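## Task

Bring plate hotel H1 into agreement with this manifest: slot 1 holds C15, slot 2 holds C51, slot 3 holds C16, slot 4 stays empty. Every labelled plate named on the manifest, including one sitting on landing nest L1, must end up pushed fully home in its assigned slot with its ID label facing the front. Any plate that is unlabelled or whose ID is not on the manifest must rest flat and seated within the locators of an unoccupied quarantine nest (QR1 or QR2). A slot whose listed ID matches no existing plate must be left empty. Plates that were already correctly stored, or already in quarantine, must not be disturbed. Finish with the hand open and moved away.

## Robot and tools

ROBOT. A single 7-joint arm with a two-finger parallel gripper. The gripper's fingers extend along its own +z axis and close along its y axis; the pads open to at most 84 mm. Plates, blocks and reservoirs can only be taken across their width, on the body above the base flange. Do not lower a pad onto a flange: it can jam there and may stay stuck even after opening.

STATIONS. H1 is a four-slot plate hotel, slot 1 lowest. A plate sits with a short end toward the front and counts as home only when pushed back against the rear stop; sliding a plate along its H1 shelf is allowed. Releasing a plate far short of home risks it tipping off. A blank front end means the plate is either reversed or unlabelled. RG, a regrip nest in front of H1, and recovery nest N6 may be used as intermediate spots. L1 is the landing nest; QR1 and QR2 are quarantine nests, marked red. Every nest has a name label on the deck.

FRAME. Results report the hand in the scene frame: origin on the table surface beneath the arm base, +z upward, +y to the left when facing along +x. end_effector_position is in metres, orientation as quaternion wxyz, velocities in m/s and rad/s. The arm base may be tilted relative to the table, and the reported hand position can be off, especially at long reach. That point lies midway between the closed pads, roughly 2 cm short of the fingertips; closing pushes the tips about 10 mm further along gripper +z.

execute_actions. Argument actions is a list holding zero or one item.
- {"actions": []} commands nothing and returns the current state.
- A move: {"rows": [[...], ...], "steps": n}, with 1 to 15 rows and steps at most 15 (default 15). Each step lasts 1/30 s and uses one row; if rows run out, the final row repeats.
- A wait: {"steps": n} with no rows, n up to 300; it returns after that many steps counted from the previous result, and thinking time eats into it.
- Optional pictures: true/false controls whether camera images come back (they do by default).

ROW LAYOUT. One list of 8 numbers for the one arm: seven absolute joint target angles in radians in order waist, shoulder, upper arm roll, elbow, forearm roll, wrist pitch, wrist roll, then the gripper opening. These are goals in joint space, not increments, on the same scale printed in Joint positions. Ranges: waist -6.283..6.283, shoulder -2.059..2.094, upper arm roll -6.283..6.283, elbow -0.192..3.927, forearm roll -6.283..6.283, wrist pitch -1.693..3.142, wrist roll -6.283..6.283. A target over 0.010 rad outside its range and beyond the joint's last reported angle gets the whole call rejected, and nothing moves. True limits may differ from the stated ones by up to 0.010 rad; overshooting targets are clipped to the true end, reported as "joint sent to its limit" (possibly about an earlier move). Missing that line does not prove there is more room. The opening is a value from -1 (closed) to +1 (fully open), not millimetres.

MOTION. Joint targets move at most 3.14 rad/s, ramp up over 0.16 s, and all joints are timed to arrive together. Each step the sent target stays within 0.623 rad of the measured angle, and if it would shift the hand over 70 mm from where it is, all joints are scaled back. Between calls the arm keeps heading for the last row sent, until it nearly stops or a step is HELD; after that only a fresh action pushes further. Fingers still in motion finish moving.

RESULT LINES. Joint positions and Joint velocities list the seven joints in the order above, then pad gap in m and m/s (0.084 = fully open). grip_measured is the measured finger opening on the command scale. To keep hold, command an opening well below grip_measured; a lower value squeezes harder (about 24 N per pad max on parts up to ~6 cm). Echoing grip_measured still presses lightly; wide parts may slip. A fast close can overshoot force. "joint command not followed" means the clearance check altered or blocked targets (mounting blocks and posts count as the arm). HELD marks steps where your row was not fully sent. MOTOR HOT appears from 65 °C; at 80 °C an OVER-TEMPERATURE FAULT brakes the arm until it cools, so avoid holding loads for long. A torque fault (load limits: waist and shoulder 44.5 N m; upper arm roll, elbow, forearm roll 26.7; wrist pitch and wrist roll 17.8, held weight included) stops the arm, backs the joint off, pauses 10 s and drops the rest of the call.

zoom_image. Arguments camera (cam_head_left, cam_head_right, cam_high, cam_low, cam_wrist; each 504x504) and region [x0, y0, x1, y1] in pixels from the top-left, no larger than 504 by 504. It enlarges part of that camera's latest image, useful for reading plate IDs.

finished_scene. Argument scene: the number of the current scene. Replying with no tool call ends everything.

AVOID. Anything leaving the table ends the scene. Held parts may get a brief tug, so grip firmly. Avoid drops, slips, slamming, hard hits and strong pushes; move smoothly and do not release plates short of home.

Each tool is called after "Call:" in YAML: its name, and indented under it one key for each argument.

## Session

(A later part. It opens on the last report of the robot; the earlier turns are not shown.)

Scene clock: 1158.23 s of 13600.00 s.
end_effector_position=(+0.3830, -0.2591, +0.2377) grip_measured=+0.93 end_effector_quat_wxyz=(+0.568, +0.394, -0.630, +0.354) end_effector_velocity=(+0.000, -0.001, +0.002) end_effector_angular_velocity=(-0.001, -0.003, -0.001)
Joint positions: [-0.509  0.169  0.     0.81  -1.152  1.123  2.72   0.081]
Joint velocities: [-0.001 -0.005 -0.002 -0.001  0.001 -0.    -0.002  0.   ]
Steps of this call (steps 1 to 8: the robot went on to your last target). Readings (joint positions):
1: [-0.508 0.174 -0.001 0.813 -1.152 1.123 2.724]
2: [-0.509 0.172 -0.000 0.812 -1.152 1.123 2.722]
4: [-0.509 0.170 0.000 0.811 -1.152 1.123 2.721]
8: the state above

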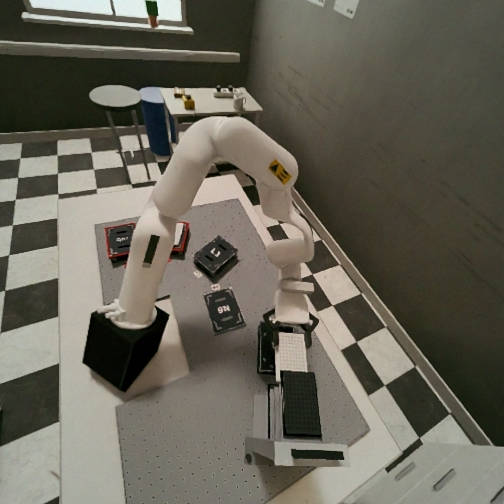

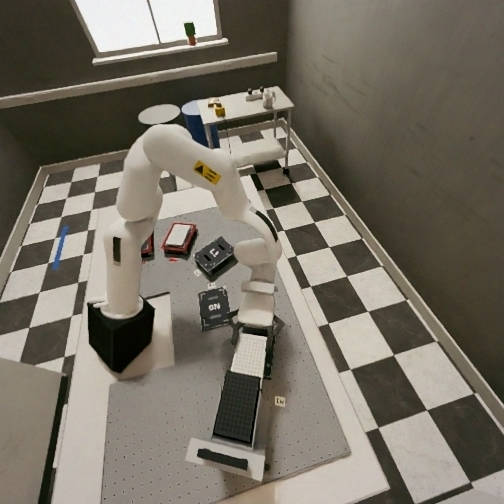

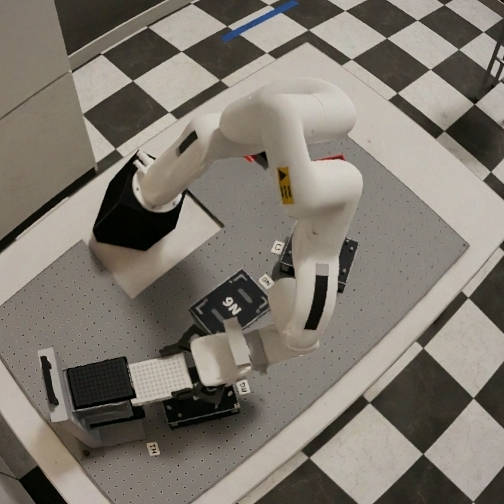

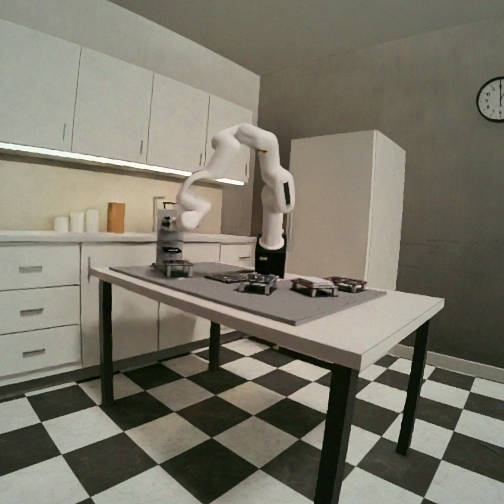

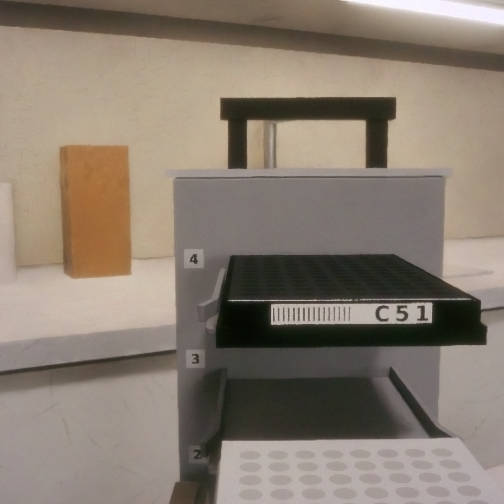

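Call:
execute_actions:
  actions:
    - {"rows":[[-0.5182,0.1719,0,0.8092,-1.1601,1.1168,2.7222,-0.8],[-0.5268,0.1755,0,0.8081,-1.1682,1.1103,2.7247,-0.8],[-0.5354,0.1792,0,0.8072,-1.1762,1.1039,2.7272,-0.8],[-0.5439,0.1829,0,0.8064,-1.1843,1.0976,2.7297,-0.8],[-0.5524,0.1867,0,0.8058,-1.1924,1.0914,2.7323,-0.8],[-0.5609,0.1906,0,0.8053,-1.2005,1.0852,2.7349,-0.8],[-0.5694,0.1946,0,0.8050,-1.2087,1.0790,2.7375,-0.8],[-0.5779,0.1986,0,0.8047,-1.2170,1.0729,2.7401,-0.8],[-0.5864,0.2028,0,0.8046,-1.2252,1.0669,2.7427,-0.8]],"steps":15}
  pictures: false

Call:
execute_actions:
  actions:
    - {"steps":5}

Call:
zoom_image:
  camera: "cam_wrist"
  region: [160, 384, 504, 504]

Scene clock: 1170.93 s of 13600.00 s.
end_effector_position=(+0.3692, -0.2868, +0.2384) grip_measured=+0.93 end_effector_quat_wxyz=(+0.568, +0.393, -0.631, +0.354) end_effector_velocity=(+0.005, -0.005, -0.006) end_effector_angular_velocity=(+0.016, -0.004, +0.027)
Joint positions: [-0.584  0.202 -0.001  0.804 -1.222  1.069  2.742  0.081]
Joint velocities: [-0.026  0.013  0.016  0.004 -0.034 -0.03   0.011  0.   ]
Steps of this call (steps 1 to 15: the robot went on to your last target; steps 16 to 90: nothing new was sent; then 9.20 s passed at rest; steps 91 to 105: all 15 steps of this action). Readings (joint positions):
91: [-0.510 0.168 0.000 0.810 -1.152 1.123 2.720]
92: [-0.511 0.169 0.000 0.810 -1.154 1.122 2.720]
94: [-0.520 0.172 0.001 0.809 -1.162 1.115 2.723]
98: [-0.549 0.185 -0.000 0.806 -1.189 1.094 2.731]
105: the state above

Scene clock: 1171.10 s of 13600.00 s.
end_effector_position=(+0.3697, -0.2871, +0.2379) grip_measured=+0.93 end_effector_quat_wxyz=(+0.567, +0.394, -0.630, +0.354) end_effector_velocity=(-0.002, -0.002, +0.000) end_effector_angular_velocity=(-0.001, -0.000, -0.002)
Joint positions: [-0.586  0.202  0.     0.805 -1.225  1.067  2.743  0.081]
Joint velocities: [-0.004  0.002 -0.002 -0.001 -0.004 -0.003  0.002 -0.   ]
Steps of this call (steps 1 to 5: the robot went on to your last target). Readings (joint positions):
1: [-0.585 0.202 -0.000 0.805 -1.223 1.068 2.742]
2: [-0.585 0.202 0.000 0.805 -1.224 1.068 2.742]
4: [-0.586 0.202 0.001 0.805 -1.225 1.067 2.743]
5: the state above

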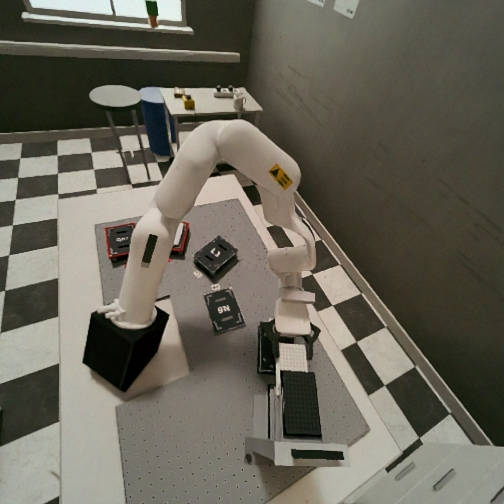

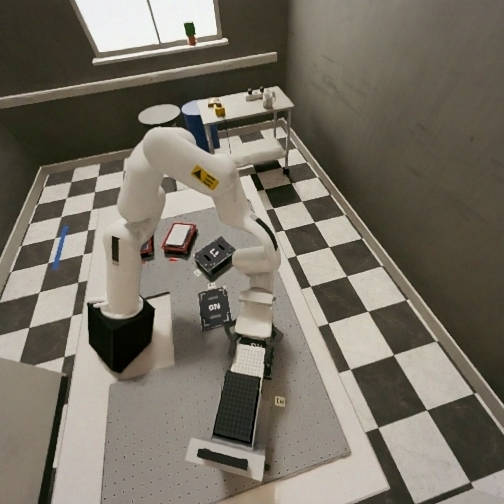

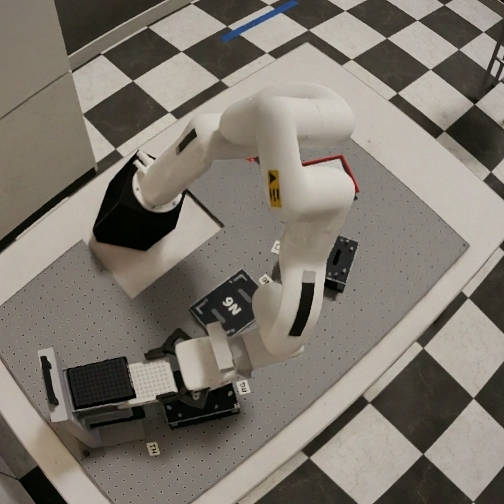

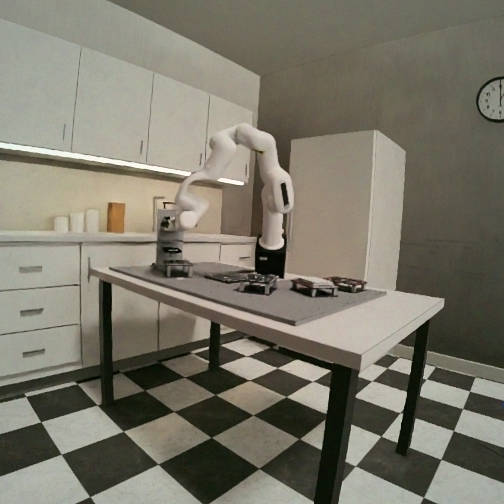

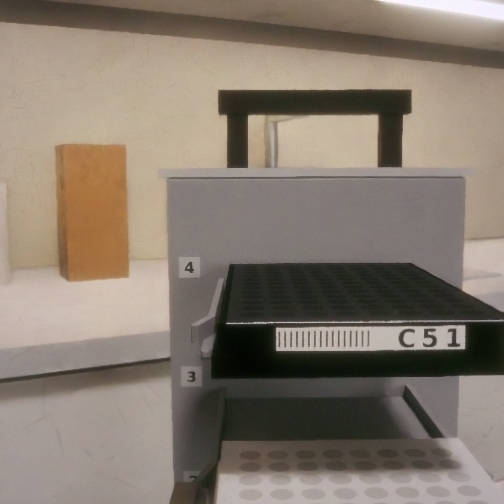

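Region (160, 384, 504, 504) of cam_wrist's 504x504 image, scaled by 1.465, with more detail than that image has; it fills the top 176 rows of this view, and the rest is white.

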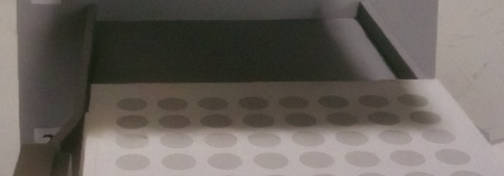

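Call:
zoom_image:
  camera: "cam_wrist"
  region: [140, 414, 260, 504]

Region (140, 414, 260, 504) of cam_wrist's 504x504 image, scaled by 4.200, with more detail than that image has; it fills the top 378 rows of this view, and the rest is white.

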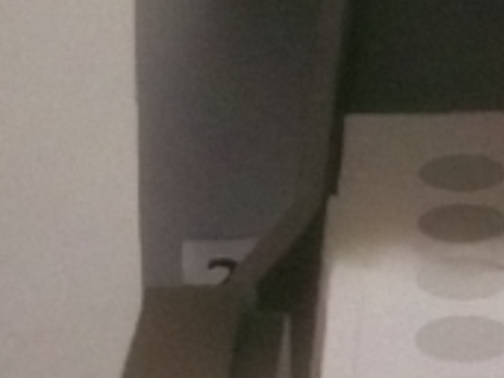

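Call:
execute_actions:
  actions:
    - {"rows":[[-0.5915,0.2054,0,0.8046,-1.2302,1.0634,2.7443,-0.8],[-0.5983,0.2088,0,0.8047,-1.2368,1.0587,2.7465,-0.8],[-0.6067,0.2132,0,0.8049,-1.2452,1.0528,2.7492,-0.8],[-0.6168,0.2185,0,0.8054,-1.2552,1.0459,2.7524,-0.8],[-0.6286,0.2248,0,0.8060,-1.2669,1.0380,2.7563,-0.8],[-0.6398,0.2311,0,0.8070,-1.2782,1.0306,2.7600,-0.8],[-0.6510,0.2374,0,0.8082,-1.2895,1.0233,2.7637,-0.8],[-0.6621,0.2439,0,0.8096,-1.3009,1.0160,2.7676,-0.8],[-0.6733,0.2506,0,0.8113,-1.3123,1.0090,2.7714,-0.8],[-0.6844,0.2575,0,0.8131,-1.3238,1.0021,2.7752,-0.8],[-0.6955,0.2644,0,0.8151,-1.3353,0.9952,2.7791,-0.8],[-0.7066,0.2715,0,0.8176,-1.3469,0.9885,2.7831,-0.8],[-0.7176,0.2788,0,0.8202,-1.3585,0.9820,2.7871,-0.8],[-0.7286,0.2861,0,0.8229,-1.3702,0.9755,2.7911,-0.8],[-0.7369,0.2917,0,0.8252,-1.3790,0.9707,2.7941,-0.8]],"steps":15}
  pictures: false

Call:
execute_actions:
  actions:
    - {"rows":[[-0.7451,0.2974,0,0.8276,-1.3879,0.9660,2.7971,-0.8],[-0.7517,0.3021,0,0.8297,-1.3950,0.9623,2.7996,-0.8],[-0.7575,0.3062,0,0.8315,-1.4012,0.9591,2.8018,-0.8],[-0.7617,0.3092,0,0.8328,-1.4057,0.9568,2.8034,-0.8]],"steps":14}

Call:
zoom_image:
  camera: "cam_high"
  region: [60, 330, 180, 450]

Scene clock: 1186.70 s of 13600.00 s.
end_effector_position=(+0.3485, -0.3297, +0.2383) grip_measured=+0.93 end_effector_quat_wxyz=(+0.568, +0.393, -0.630, +0.354) end_effector_velocity=(-0.059, -0.121, -0.001) end_effector_angular_velocity=(+0.003, +0.000, +0.002)
Joint positions: [-0.7    0.267 -0.     0.817 -1.339  0.993  2.781  0.081]
Joint velocities: [-0.323  0.207  0.003  0.068 -0.339 -0.197  0.115 -0.   ]
Steps of this call (steps 1 to 15: the robot went on to your last target; steps 16 to 90: nothing new was sent; then 12.10 s passed at rest; steps 91 to 105: all 15 steps of this action). Readings (joint positions):
91: [-0.587 0.203 0.000 0.805 -1.225 1.067 2.743]
92: [-0.588 0.203 0.000 0.805 -1.227 1.066 2.743]
94: [-0.594 0.206 0.001 0.805 -1.233 1.061 2.745]
98: [-0.624 0.223 0.000 0.806 -1.263 1.041 2.755]
105: the state above

Scene clock: 1187.17 s of 13600.00 s.
end_effector_position=(+0.3375, -0.3528, +0.2380) grip_measured=+0.93 end_effector_quat_wxyz=(+0.567, +0.394, -0.630, +0.354) end_effector_velocity=(-0.002, -0.003, +0.001) end_effector_angular_velocity=(-0.002, +0.002, -0.002)
Joint positions: [-0.761  0.309  0.001  0.833 -1.405  0.957  2.803  0.081]
Joint velocities: [-0.005  0.004 -0.002  0.001 -0.006 -0.002  0.002  0.   ]
Steps of this call (steps 1 to 14: all 14 steps of this action). Readings (joint positions):
1: [-0.710 0.274 -0.000 0.819 -1.351 0.987 2.784]
2: [-0.720 0.281 -0.000 0.821 -1.361 0.981 2.788]
4: [-0.738 0.293 -0.001 0.826 -1.380 0.971 2.794]
8: [-0.757 0.306 -0.001 0.831 -1.400 0.960 2.801]
14: the state above

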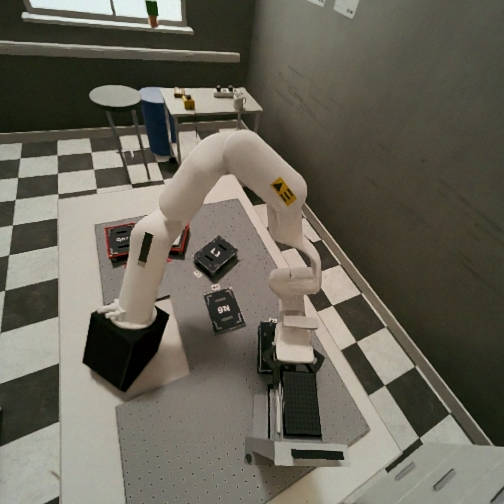

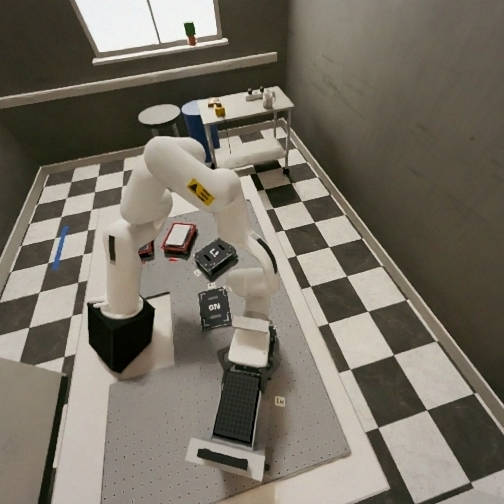

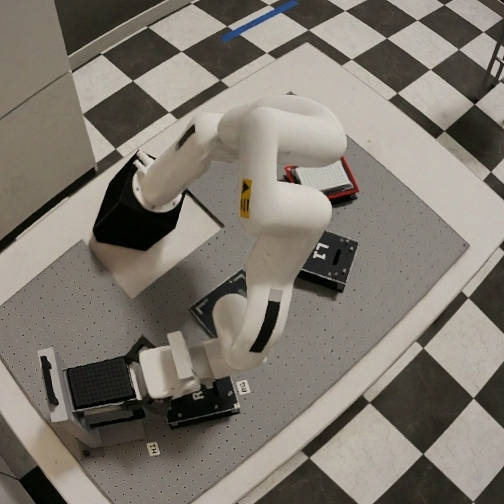

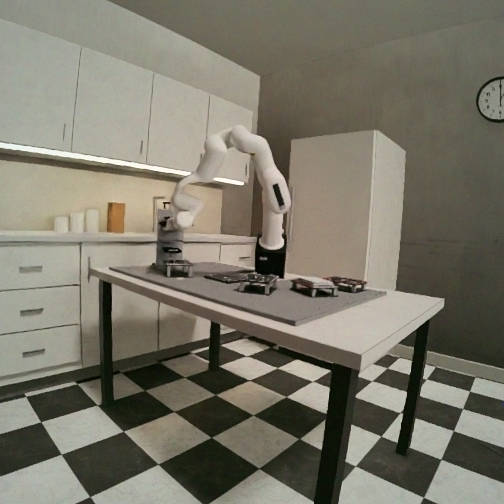

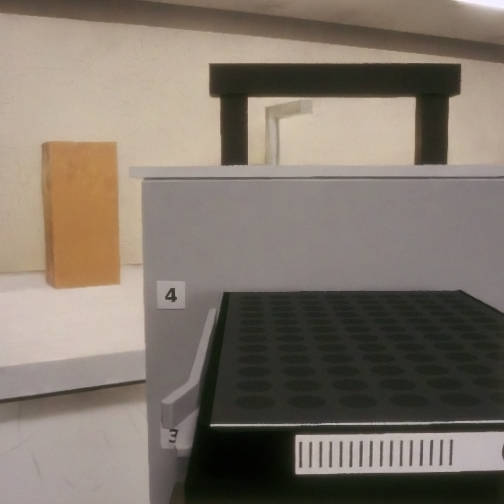

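Region (60, 330, 180, 450) of cam_high's 504x504 image, scaled by 4.200, with more detail than that image has.

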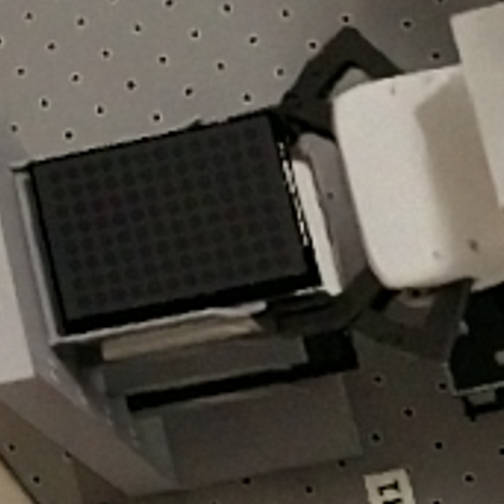

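Call:
execute_actions:
  actions:
    - {"rows":[[-0.7655,0.3129,0,0.8345,-1.4102,0.9547,2.8055,-0.8],[-0.7693,0.3166,0,0.8363,-1.4147,0.9525,2.8075,-0.8],[-0.7730,0.3203,0,0.8380,-1.4192,0.9504,2.8096,-0.8],[-0.7768,0.3240,0,0.8397,-1.4237,0.9482,2.8116,-0.8],[-0.7802,0.3285,0,0.8419,-1.4282,0.9463,2.8142,-0.8],[-0.7837,0.3329,0,0.8440,-1.4327,0.9443,2.8168,-0.8],[-0.7864,0.3350,0,0.8451,-1.4357,0.9429,2.8179,-0.8],[-0.7891,0.3370,0,0.8461,-1.4388,0.9414,2.8189,-0.8],[-0.7905,0.3381,0,0.8467,-1.4403,0.9407,2.8195,-0.8],[-0.7918,0.3391,0,0.8472,-1.4418,0.9400,2.8200,-0.8]],"steps":15}
  pictures: false

Call:
execute_actions:
  actions:
    - {"steps":6}

Call:
zoom_image:
  camera: "cam_high"
  region: [60, 370, 140, 450]

Scene clock: 1198.73 s of 13600.00 s.
end_effector_position=(+0.3308, -0.3657, +0.2364) grip_measured=+0.93 end_effector_quat_wxyz=(+0.568, +0.393, -0.630, +0.354) end_effector_velocity=(+0.001, -0.003, -0.002) end_effector_angular_velocity=(+0.005, -0.002, +0.008)
Joint positions: [-0.791  0.338 -0.     0.847 -1.441  0.941  2.82   0.081]
Joint velocities: [-0.009  0.009  0.005  0.007 -0.015 -0.008  0.006  0.   ]
Steps of this call (steps 1 to 15: the robot went on to your last target; steps 16 to 90: nothing new was sent; then 8.07 s passed at rest; steps 91 to 105: all 15 steps of this action). Readings (joint positions):
91: [-0.762 0.309 0.000 0.833 -1.406 0.957 2.803]
92: [-0.763 0.310 0.000 0.833 -1.407 0.956 2.804]
94: [-0.766 0.314 0.001 0.835 -1.411 0.954 2.806]
98: [-0.779 0.327 -0.000 0.841 -1.426 0.947 2.813]
105: the state above

Scene clock: 1198.93 s of 13600.00 s.
end_effector_position=(+0.3309, -0.3659, +0.2362) grip_measured=+0.93 end_effector_quat_wxyz=(+0.568, +0.394, -0.630, +0.354) end_effector_velocity=(-0.001, -0.001, +0.000) end_effector_angular_velocity=(-0.001, +0.000, -0.001)
Joint positions: [-0.792  0.339  0.     0.847 -1.442  0.94   2.82   0.081]
Joint velocities: [-0.001  0.001 -0.001 -0.    -0.001 -0.     0.    -0.   ]
Steps of this call (steps 1 to 6: the robot went on to your last target). Readings (joint positions):
1: [-0.791 0.339 -0.000 0.847 -1.441 0.940 2.820]
2: [-0.791 0.339 0.000 0.847 -1.441 0.940 2.820]
4: [-0.791 0.339 0.000 0.847 -1.442 0.940 2.820]
6: the state above

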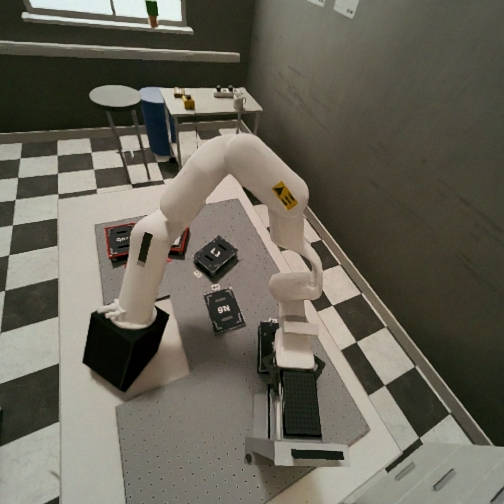

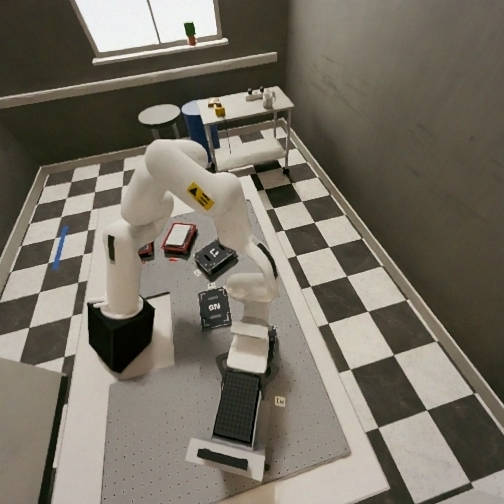

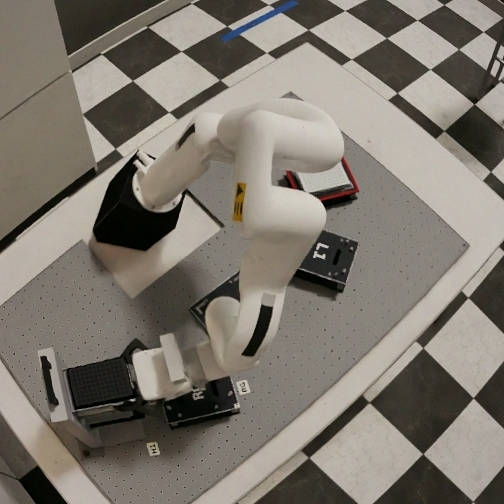

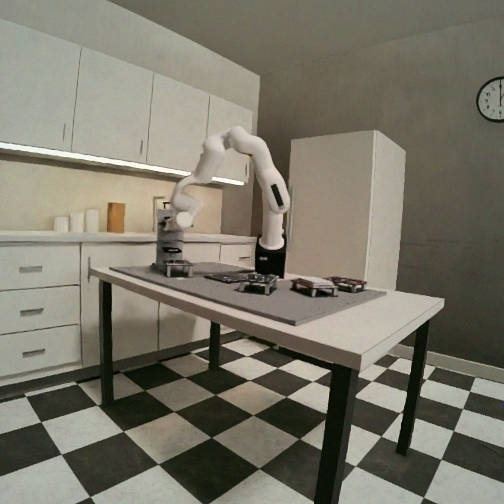

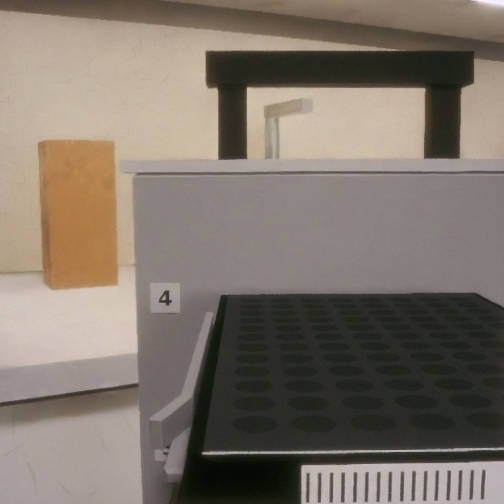

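Region (60, 370, 140, 450) of cam_high's 504x504 image, scaled by 6.300, with more detail than that image has.

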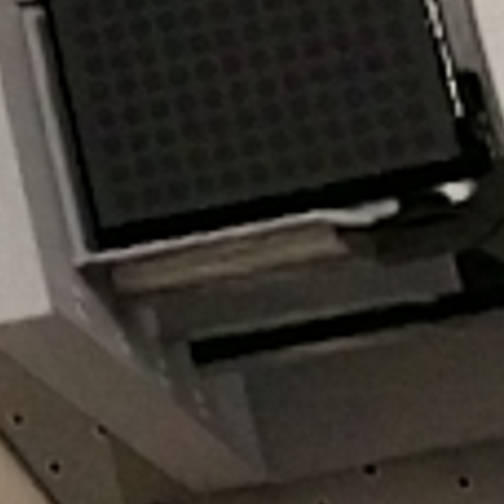

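Call:
execute_actions:
  actions:
    - {"rows":[[-0.7924,0.3396,0,0.8475,-1.4425,0.9397,2.8202,-0.8],[-0.7929,0.3400,0,0.8477,-1.4431,0.9394,2.8204,-0.8],[-0.7927,0.3406,0,0.8480,-1.4432,0.9395,2.8208,-0.8],[-0.7924,0.3411,0,0.8482,-1.4432,0.9396,2.8212,-0.8],[-0.7924,0.3411,0,0.8482,-1.4432,0.9396,2.8212,-0.4],[-0.7924,0.3411,0,0.8482,-1.4432,0.9396,2.8212,0],[-0.7924,0.3411,0,0.8482,-1.4432,0.9396,2.8212,0.4],[-0.7924,0.3411,0,0.8482,-1.4432,0.9396,2.8212,0.7],[-0.7924,0.3411,0,0.8482,-1.4432,0.9396,2.8212,0.85],[-0.7924,0.3411,0,0.8482,-1.4432,0.9396,2.8212,0.93],[-0.7924,0.3411,0,0.8482,-1.4432,0.9396,2.8212,0.96],[-0.7924,0.3411,0,0.8482,-1.4432,0.9396,2.8212,1]],"steps":15}
  pictures: false

Scene clock: 1208.40 s of 13600.00 s.
end_effector_position=(+0.3304, -0.3668, +0.2362) grip_measured=+0.99 end_effector_quat_wxyz=(+0.568, +0.393, -0.630, +0.354) end_effector_velocity=(-0.005, -0.003, +0.002) end_effector_angular_velocity=(-0.005, +0.001, -0.010)
Joint positions: [-0.793  0.341 -0.001  0.848 -1.443  0.94   2.821  0.084]
Joint velocities: [-0.004  0.003 -0.007 -0.001 -0.001  0.001  0.     0.01 ]
Steps of this call (steps 1 to 15: the robot went on to your last target; steps 16 to 90: nothing new was sent; then 5.97 s passed at rest; steps 91 to 105: all 15 steps of this action). Readings (joint positions):
91: [-0.792 0.339 0.000 0.847 -1.442 0.940 2.820]
92: [-0.792 0.339 0.000 0.847 -1.442 0.940 2.820]
94: [-0.792 0.340 0.000 0.848 -1.442 0.940 2.820]
98: [-0.792 0.340 0.000 0.848 -1.443 0.940 2.821]
105: the state above

Call:
execute_actions:
  actions:
    - {"rows":[[-0.7931,0.3386,0,0.8471,-1.4427,0.9395,2.8195,1],[-0.7938,0.3361,0,0.8459,-1.4422,0.9393,2.8177,1],[-0.7944,0.3336,0,0.8448,-1.4417,0.9392,2.8160,1],[-0.7911,0.3311,0,0.8435,-1.4381,0.9409,2.8147,1],[-0.7863,0.3274,0,0.8416,-1.4326,0.9435,2.8128,1],[-0.7797,0.3224,0,0.8391,-1.4254,0.9469,2.8102,1],[-0.7732,0.3176,0,0.8368,-1.4182,0.9505,2.8077,1],[-0.7666,0.3128,0,0.8345,-1.4111,0.9541,2.8053,1],[-0.7600,0.3080,0,0.8323,-1.4039,0.9577,2.8028,1],[-0.7534,0.3033,0,0.8302,-1.3968,0.9614,2.8002,1],[-0.7468,0.2986,0,0.8281,-1.3897,0.9651,2.7977,1],[-0.7402,0.2940,0,0.8262,-1.3826,0.9689,2.7953,1],[-0.7336,0.2895,0,0.8243,-1.3755,0.9727,2.7929,1],[-0.7270,0.2850,0,0.8225,-1.3685,0.9765,2.7905,1],[-0.7204,0.2806,0,0.8208,-1.3615,0.9803,2.7881,1]],"steps":15}
  pictures: false

Call:
execute_actions:
  actions:
    - {"rows":[[-0.7121,0.2751,0,0.8188,-1.3527,0.9852,2.7851,1],[-0.7038,0.2697,0,0.8169,-1.3440,0.9902,2.7821,1],[-0.6955,0.2644,0,0.8151,-1.3353,0.9952,2.7791,1],[-0.6839,0.2571,0,0.8130,-1.3232,1.0024,2.7750,1],[-0.6705,0.2489,0,0.8108,-1.3094,1.0107,2.7704,1],[-0.6538,0.2390,0,0.8085,-1.2923,1.0214,2.7647,1],[-0.6370,0.2295,0,0.8067,-1.2753,1.0324,2.7590,1],[-0.6202,0.2203,0,0.8055,-1.2585,1.0436,2.7535,1],[-0.6034,0.2114,0,0.8048,-1.2418,1.0551,2.7481,1],[-0.5915,0.2054,0,0.8046,-1.2302,1.0634,2.7443,1],[-0.5864,0.2028,0,0.8046,-1.2252,1.0669,2.7427,1]],"steps":15}
  pictures: false

Call:
execute_actions:
  actions:
    - {"steps":6}

Call:
zoom_image:
  camera: "cam_wrist"
  region: [170, 350, 270, 450]

Scene clock: 1229.57 s of 13600.00 s.
end_effector_position=(+0.3408, -0.3461, +0.2380) grip_measured=+1.00 end_effector_quat_wxyz=(+0.567, +0.394, -0.630, +0.354) end_effector_velocity=(+0.036, +0.074, +0.001) end_effector_angular_velocity=(-0.000, -0.001, -0.002)
Joint positions: [-0.743  0.297  0.     0.828 -1.386  0.967  2.797  0.084]
Joint velocities: [ 0.194 -0.136 -0.002 -0.058  0.209  0.11  -0.072  0.   ]
Steps of this call (steps 1 to 15: the robot went on to your last target; steps 16 to 90: nothing new was sent; then 17.67 s passed at rest; steps 91 to 105: all 15 steps of this action). Readings (joint positions):
91: [-0.792 0.341 0.000 0.848 -1.443 0.940 2.821]
92: [-0.793 0.341 0.000 0.848 -1.443 0.940 2.821]
94: [-0.793 0.338 0.000 0.847 -1.442 0.939 2.819]
98: [-0.785 0.327 -0.001 0.842 -1.431 0.945 2.813]
105: the state above

Scene clock: 1230.07 s of 13600.00 s.
end_effector_position=(+0.3696, -0.2897, +0.2372) grip_measured=+1.00 end_effector_quat_wxyz=(+0.566, +0.395, -0.630, +0.355) end_effector_velocity=(+0.009, +0.037, +0.004) end_effector_angular_velocity=(-0.010, +0.006, -0.026)
Joint positions: [-0.594  0.207  0.002  0.806 -1.234  1.06   2.746  0.084]
Joint velocities: [ 0.11  -0.058 -0.016 -0.012  0.117  0.083 -0.039  0.   ]
Steps of this call (steps 1 to 15: all 15 steps of this action). Readings (joint positions):
1: [-0.737 0.292 0.000 0.826 -1.379 0.971 2.794]
2: [-0.730 0.287 0.000 0.824 -1.372 0.975 2.792]
4: [-0.716 0.278 -0.000 0.820 -1.356 0.983 2.786]
8: [-0.675 0.252 -0.001 0.812 -1.314 1.009 2.772]
15: the state above

Scene clock: 1230.27 s of 13600.00 s.
end_effector_position=(+0.3685, -0.2882, +0.2384) grip_measured=+1.00 end_effector_quat_wxyz=(+0.568, +0.393, -0.631, +0.354) end_effector_velocity=(+0.002, +0.004, -0.001) end_effector_angular_velocity=(+0.001, +0.002, +0.001)
Joint positions: [-0.588  0.204 -0.001  0.804 -1.226  1.067  2.743  0.084]
Joint velocities: [ 0.008 -0.003  0.002  0.001  0.008  0.006 -0.003  0.   ]
Steps of this call (steps 1 to 6: the robot went on to your last target). Readings (joint positions):
1: [-0.591 0.205 0.002 0.805 -1.231 1.062 2.745]
2: [-0.590 0.205 0.001 0.805 -1.229 1.064 2.744]
4: [-0.588 0.204 -0.001 0.804 -1.227 1.066 2.743]
6: the state above

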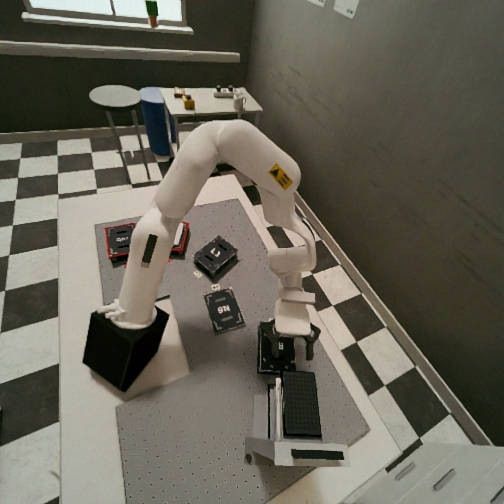

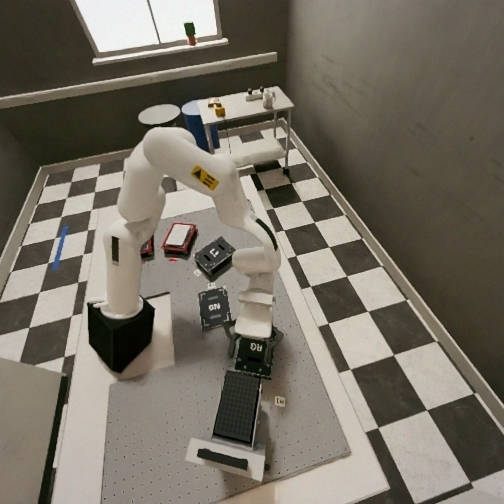

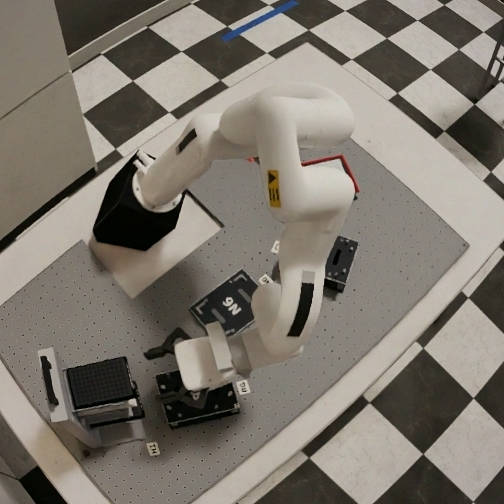

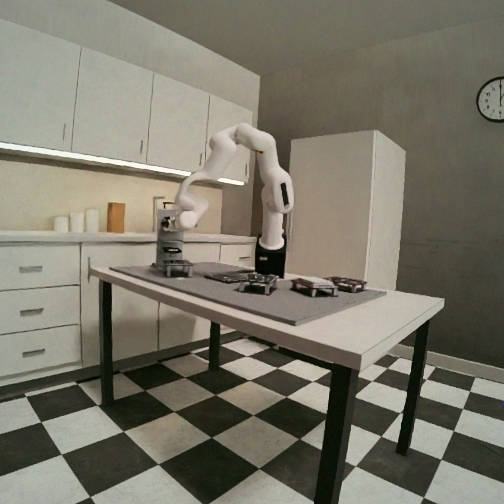

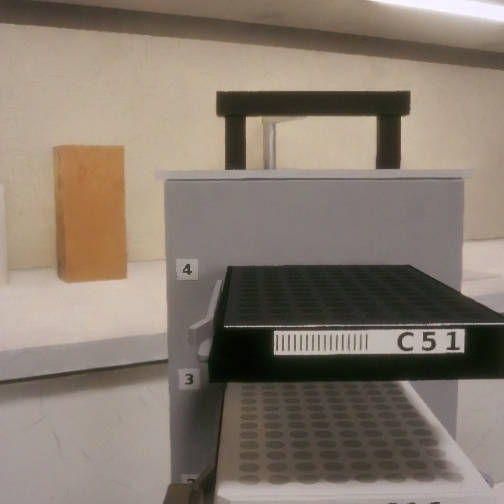

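Region (170, 350, 270, 450) of cam_wrist's 504x504 image, scaled by 5.040, with more detail than that image has.

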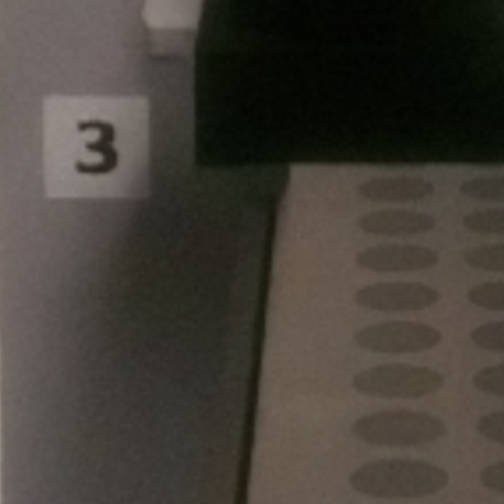

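Call:
execute_actions:
  actions:
    - {"rows":[[-0.5932,0.1923,0,0.8005,-1.2265,1.0652,2.7343,1],[-0.6034,0.1766,0,0.7943,-1.2284,1.0626,2.7217,1],[-0.6153,0.1583,0,0.7870,-1.2307,1.0595,2.7069,1],[-0.6272,0.1399,0,0.7798,-1.2330,1.0565,2.6922,1],[-0.6392,0.1216,0,0.7725,-1.2352,1.0534,2.6775,1],[-0.6511,0.1032,0,0.7653,-1.2375,1.0504,2.6627,1],[-0.6621,0.0862,0,0.7586,-1.2396,1.0476,2.6491,1],[-0.6715,0.0718,0,0.7529,-1.2414,1.0452,2.6375,1],[-0.6803,0.0765,0,0.7533,-1.2496,1.0386,2.6401,1],[-0.6891,0.0813,0,0.7538,-1.2578,1.0320,2.6428,1],[-0.6979,0.0862,0,0.7545,-1.2661,1.0255,2.6455,1],[-0.7067,0.0912,0,0.7553,-1.2744,1.0190,2.6483,1],[-0.7155,0.0963,0,0.7562,-1.2828,1.0127,2.6511,1],[-0.7207,0.0994,0,0.7569,-1.2878,1.0089,2.6528,1],[-0.7242,0.1014,0,0.7573,-1.2912,1.0064,2.6539,1]],"steps":15}
  pictures: false

Call:
execute_actions:
  actions:
    - {"steps":16}

Call:
zoom_image:
  camera: "cam_wrist"
  region: [140, 384, 260, 504]

Call:
zoom_image:
  camera: "cam_wrist"
  region: [384, 384, 504, 504]

Scene clock: 1250.73 s of 13600.00 s.
end_effector_position=(+0.3594, -0.3078, +0.2880) grip_measured=+1.00 end_effector_quat_wxyz=(+0.568, +0.393, -0.631, +0.355) end_effector_velocity=(-0.051, -0.074, +0.007) end_effector_angular_velocity=(+0.014, +0.034, -0.016)
Joint positions: [-0.701  0.092 -0.     0.757 -1.27   1.023  2.65   0.084]
Joint velocities: [-0.235  0.092  0.003 -0.015 -0.2   -0.157  0.025 -0.   ]
Steps of this call (steps 1 to 15: the robot went on to your last target; steps 16 to 90: nothing new was sent; then 16.97 s passed at rest; steps 91 to 105: all 15 steps of this action). Readings (joint positions):
91: [-0.587 0.203 0.000 0.804 -1.225 1.067 2.742]
92: [-0.588 0.201 0.000 0.803 -1.226 1.066 2.740]
94: [-0.596 0.188 0.001 0.798 -1.227 1.064 2.730]
98: [-0.632 0.132 -0.000 0.777 -1.234 1.055 2.686]
105: the state above

Scene clock: 1251.27 s of 13600.00 s.
end_effector_position=(+0.3556, -0.3153, +0.2888) grip_measured=+1.00 end_effector_quat_wxyz=(+0.568, +0.394, -0.631, +0.354) end_effector_velocity=(-0.001, -0.001, +0.001) end_effector_angular_velocity=(-0.002, -0.001, -0.002)
Joint positions: [-0.724  0.101  0.     0.757 -1.291  1.006  2.654  0.084]
Joint velocities: [-0.001 -0.    -0.002 -0.    -0.001  0.     0.    -0.   ]
Steps of this call (steps 1 to 16: the robot went on to your last target). Readings (joint positions):
1: [-0.708 0.095 -0.000 0.756 -1.276 1.018 2.651]
2: [-0.713 0.098 -0.001 0.756 -1.281 1.014 2.652]
4: [-0.720 0.100 -0.001 0.756 -1.287 1.010 2.653]
8: [-0.723 0.101 0.000 0.757 -1.290 1.007 2.654]
16: the state above

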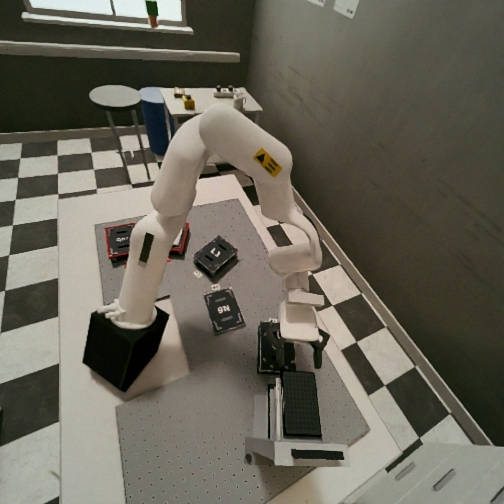

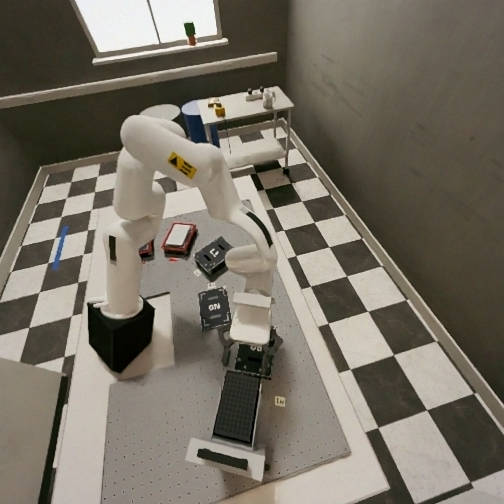

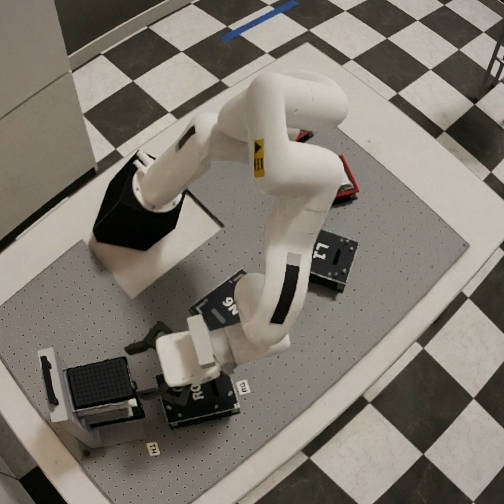

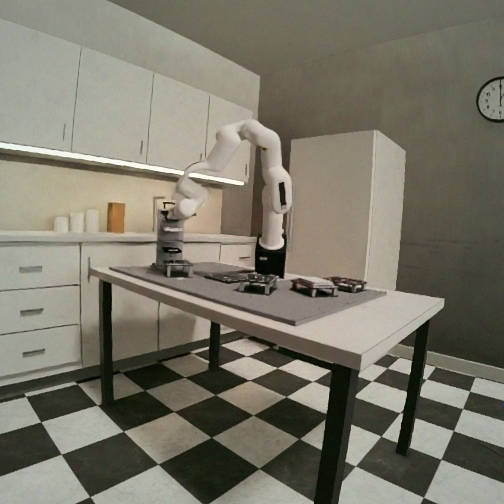

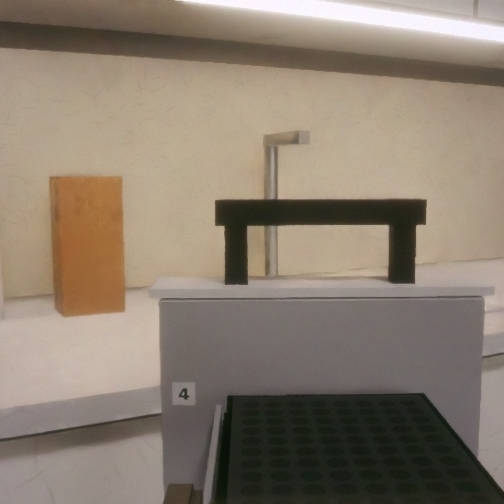

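Region (140, 384, 260, 504) of cam_wrist's 504x504 image, scaled by 4.200, with more detail than that image has.

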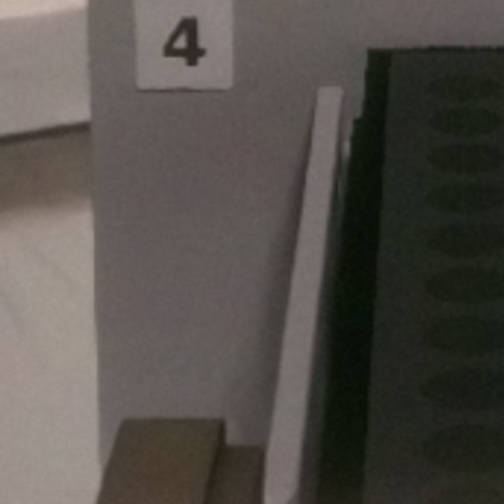

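Region (384, 384, 504, 504) of cam_wrist's 504x504 image, scaled by 4.200, with more detail than that image has.

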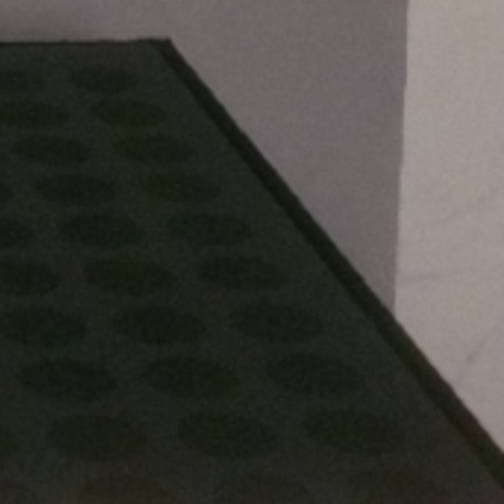

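Call:
execute_actions:
  actions:
    - {"rows":[[-0.7286,0.1041,0,0.7579,-1.2955,1.0033,2.6554,1],[-0.7346,0.1078,0,0.7588,-1.3014,0.9990,2.6574,1],[-0.7416,0.1120,0,0.7598,-1.3082,0.9940,2.6597,1],[-0.7474,0.1157,0,0.7609,-1.3139,0.9900,2.6617,1],[-0.7531,0.1194,0,0.7619,-1.3196,0.9859,2.6637,1],[-0.7589,0.1231,0,0.7630,-1.3253,0.9819,2.6657,1],[-0.7647,0.1269,0,0.7642,-1.3310,0.9780,2.6677,1],[-0.7704,0.1307,0,0.7655,-1.3368,0.9740,2.6698,1],[-0.7762,0.1345,0,0.7667,-1.3425,0.9701,2.6718,1],[-0.7819,0.1384,0,0.7681,-1.3484,0.9663,2.6739,1],[-0.7877,0.1423,0,0.7695,-1.3542,0.9624,2.6760,1],[-0.7934,0.1462,0,0.7709,-1.3601,0.9586,2.6781,1],[-0.7991,0.1503,0,0.7725,-1.3660,0.9549,2.6803,1],[-0.8047,0.1543,0,0.7740,-1.3718,0.9511,2.6824,1],[-0.8104,0.1584,0,0.7756,-1.3777,0.9474,2.6846,1]],"steps":15}
  pictures: false

Call:
execute_actions:
  actions:
    - {"rows":[[-0.8161,0.1626,0,0.7774,-1.3836,0.9438,2.6868,1],[-0.8217,0.1668,0,0.7792,-1.3896,0.9401,2.6890,1],[-0.8274,0.1710,0,0.7810,-1.3955,0.9365,2.6912,1],[-0.8325,0.1749,0,0.7828,-1.4009,0.9333,2.6932,1],[-0.8367,0.1781,0,0.7842,-1.4053,0.9306,2.6949,1],[-0.8392,0.1800,0,0.7851,-1.4080,0.9290,2.6959,1],[-0.8409,0.1813,0,0.7857,-1.4098,0.9279,2.6966,1]],"steps":15}
  pictures: false

Call:
execute_actions:
  actions:
    - {"steps":5}

Call:
zoom_image:
  camera: "cam_wrist"
  region: [140, 414, 260, 504]

Call:
zoom_image:
  camera: "cam_wrist"
  region: [384, 414, 504, 504]

Scene clock: 1275.87 s of 13600.00 s.
end_effector_position=(+0.3438, -0.3394, +0.2890) grip_measured=+1.00 end_effector_quat_wxyz=(+0.568, +0.393, -0.631, +0.354) end_effector_velocity=(-0.030, -0.062, -0.000) end_effector_angular_velocity=(+0.001, -0.001, +0.001)
Joint positions: [-0.79   0.144 -0.     0.77  -1.357  0.961  2.677  0.084]
Joint velocities: [-0.169  0.117  0.     0.044 -0.174 -0.114  0.063 -0.   ]
Steps of this call (steps 1 to 15: the robot went on to your last target; steps 16 to 90: nothing new was sent; then 21.10 s passed at rest; steps 91 to 105: all 15 steps of this action). Readings (joint positions):
91: [-0.724 0.101 0.000 0.757 -1.291 1.006 2.654]
92: [-0.725 0.102 0.000 0.758 -1.292 1.005 2.654]
94: [-0.731 0.105 0.001 0.758 -1.298 1.001 2.656]
98: [-0.751 0.118 -0.000 0.762 -1.317 0.988 2.663]
105: the state above

Scene clock: 1276.37 s of 13600.00 s.
end_effector_position=(+0.3349, -0.3579, +0.2888) grip_measured=+1.00 end_effector_quat_wxyz=(+0.567, +0.394, -0.631, +0.354) end_effector_velocity=(-0.000, -0.002, -0.000) end_effector_angular_velocity=(+0.001, -0.001, +0.002)
Joint positions: [-0.84   0.181  0.     0.786 -1.409  0.928  2.696  0.084]
Joint velocities: [-0.004  0.004  0.001  0.003 -0.005 -0.004  0.002 -0.   ]
Steps of this call (steps 1 to 15: all 15 steps of this action). Readings (joint positions):
1: [-0.796 0.148 -0.000 0.772 -1.363 0.957 2.679]
2: [-0.802 0.152 -0.000 0.773 -1.369 0.953 2.681]
4: [-0.813 0.161 -0.000 0.777 -1.380 0.946 2.686]
8: [-0.832 0.175 -0.000 0.783 -1.401 0.934 2.693]
15: the state above

Scene clock: 1276.53 s of 13600.00 s.
end_effector_position=(+0.3347, -0.3581, +0.2888) grip_measured=+1.00 end_effector_quat_wxyz=(+0.567, +0.394, -0.631, +0.354) end_effector_velocity=(-0.001, -0.001, +0.001) end_effector_angular_velocity=(-0.001, -0.001, -0.002)
Joint positions: [-0.841  0.181  0.     0.786 -1.41   0.928  2.697  0.084]
Joint velocities: [-0.002  0.    -0.001 -0.    -0.001  0.     0.     0.   ]
Steps of this call (steps 1 to 5: the robot went on to your last target). Readings (joint positions):
1: [-0.840 0.181 0.000 0.786 -1.409 0.928 2.696]
2: [-0.840 0.181 0.000 0.786 -1.410 0.928 2.697]
4: [-0.841 0.181 0.000 0.786 -1.410 0.928 2.697]
5: the state above

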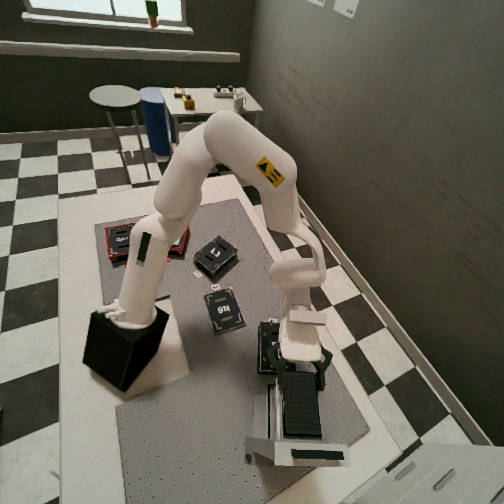

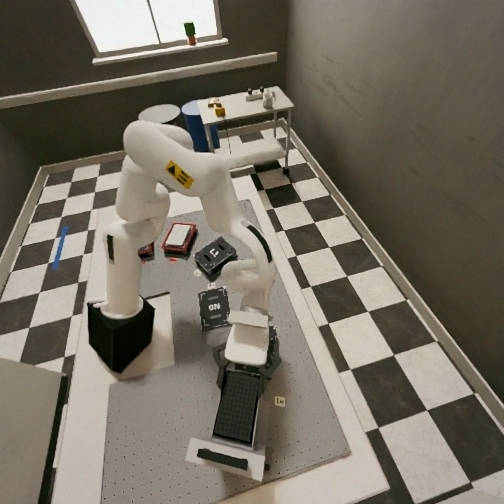

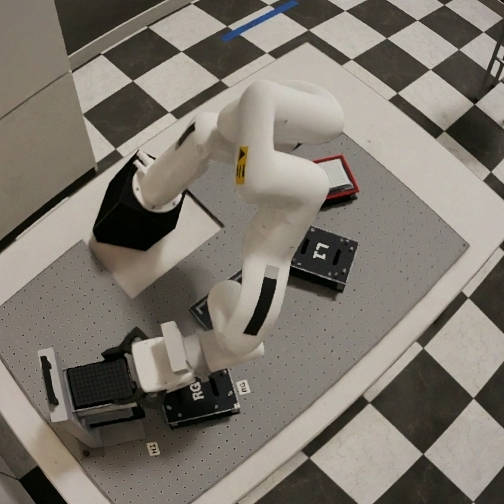

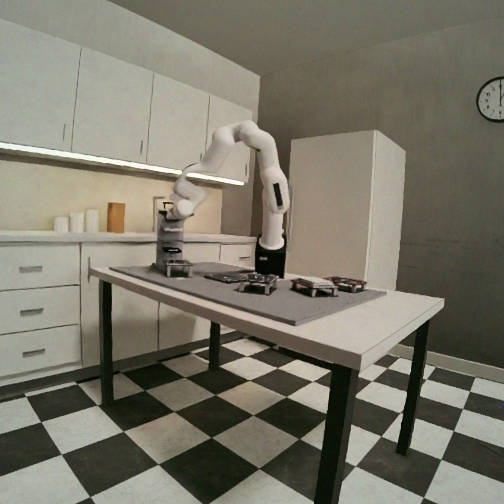

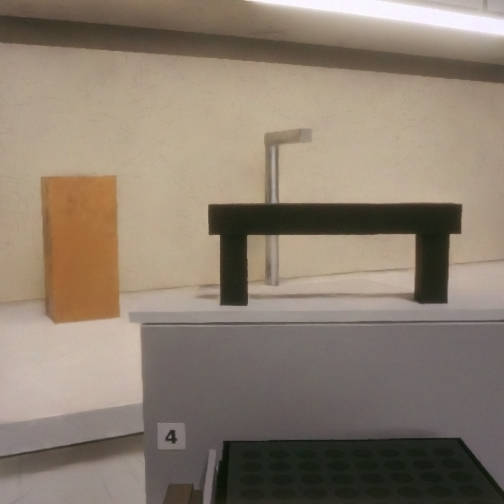

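Region (140, 414, 260, 504) of cam_wrist's 504x504 image, scaled by 4.200, with more detail than that image has; it fills the top 378 rows of this view, and the rest is white.

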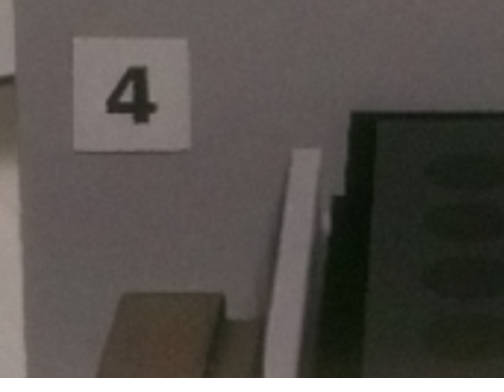

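Region (384, 414, 504, 504) of cam_wrist's 504x504 image, scaled by 4.200, with more detail than that image has; it fills the top 378 rows of this view, and the rest is white.

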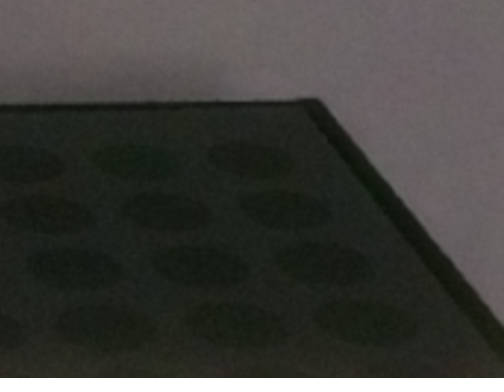

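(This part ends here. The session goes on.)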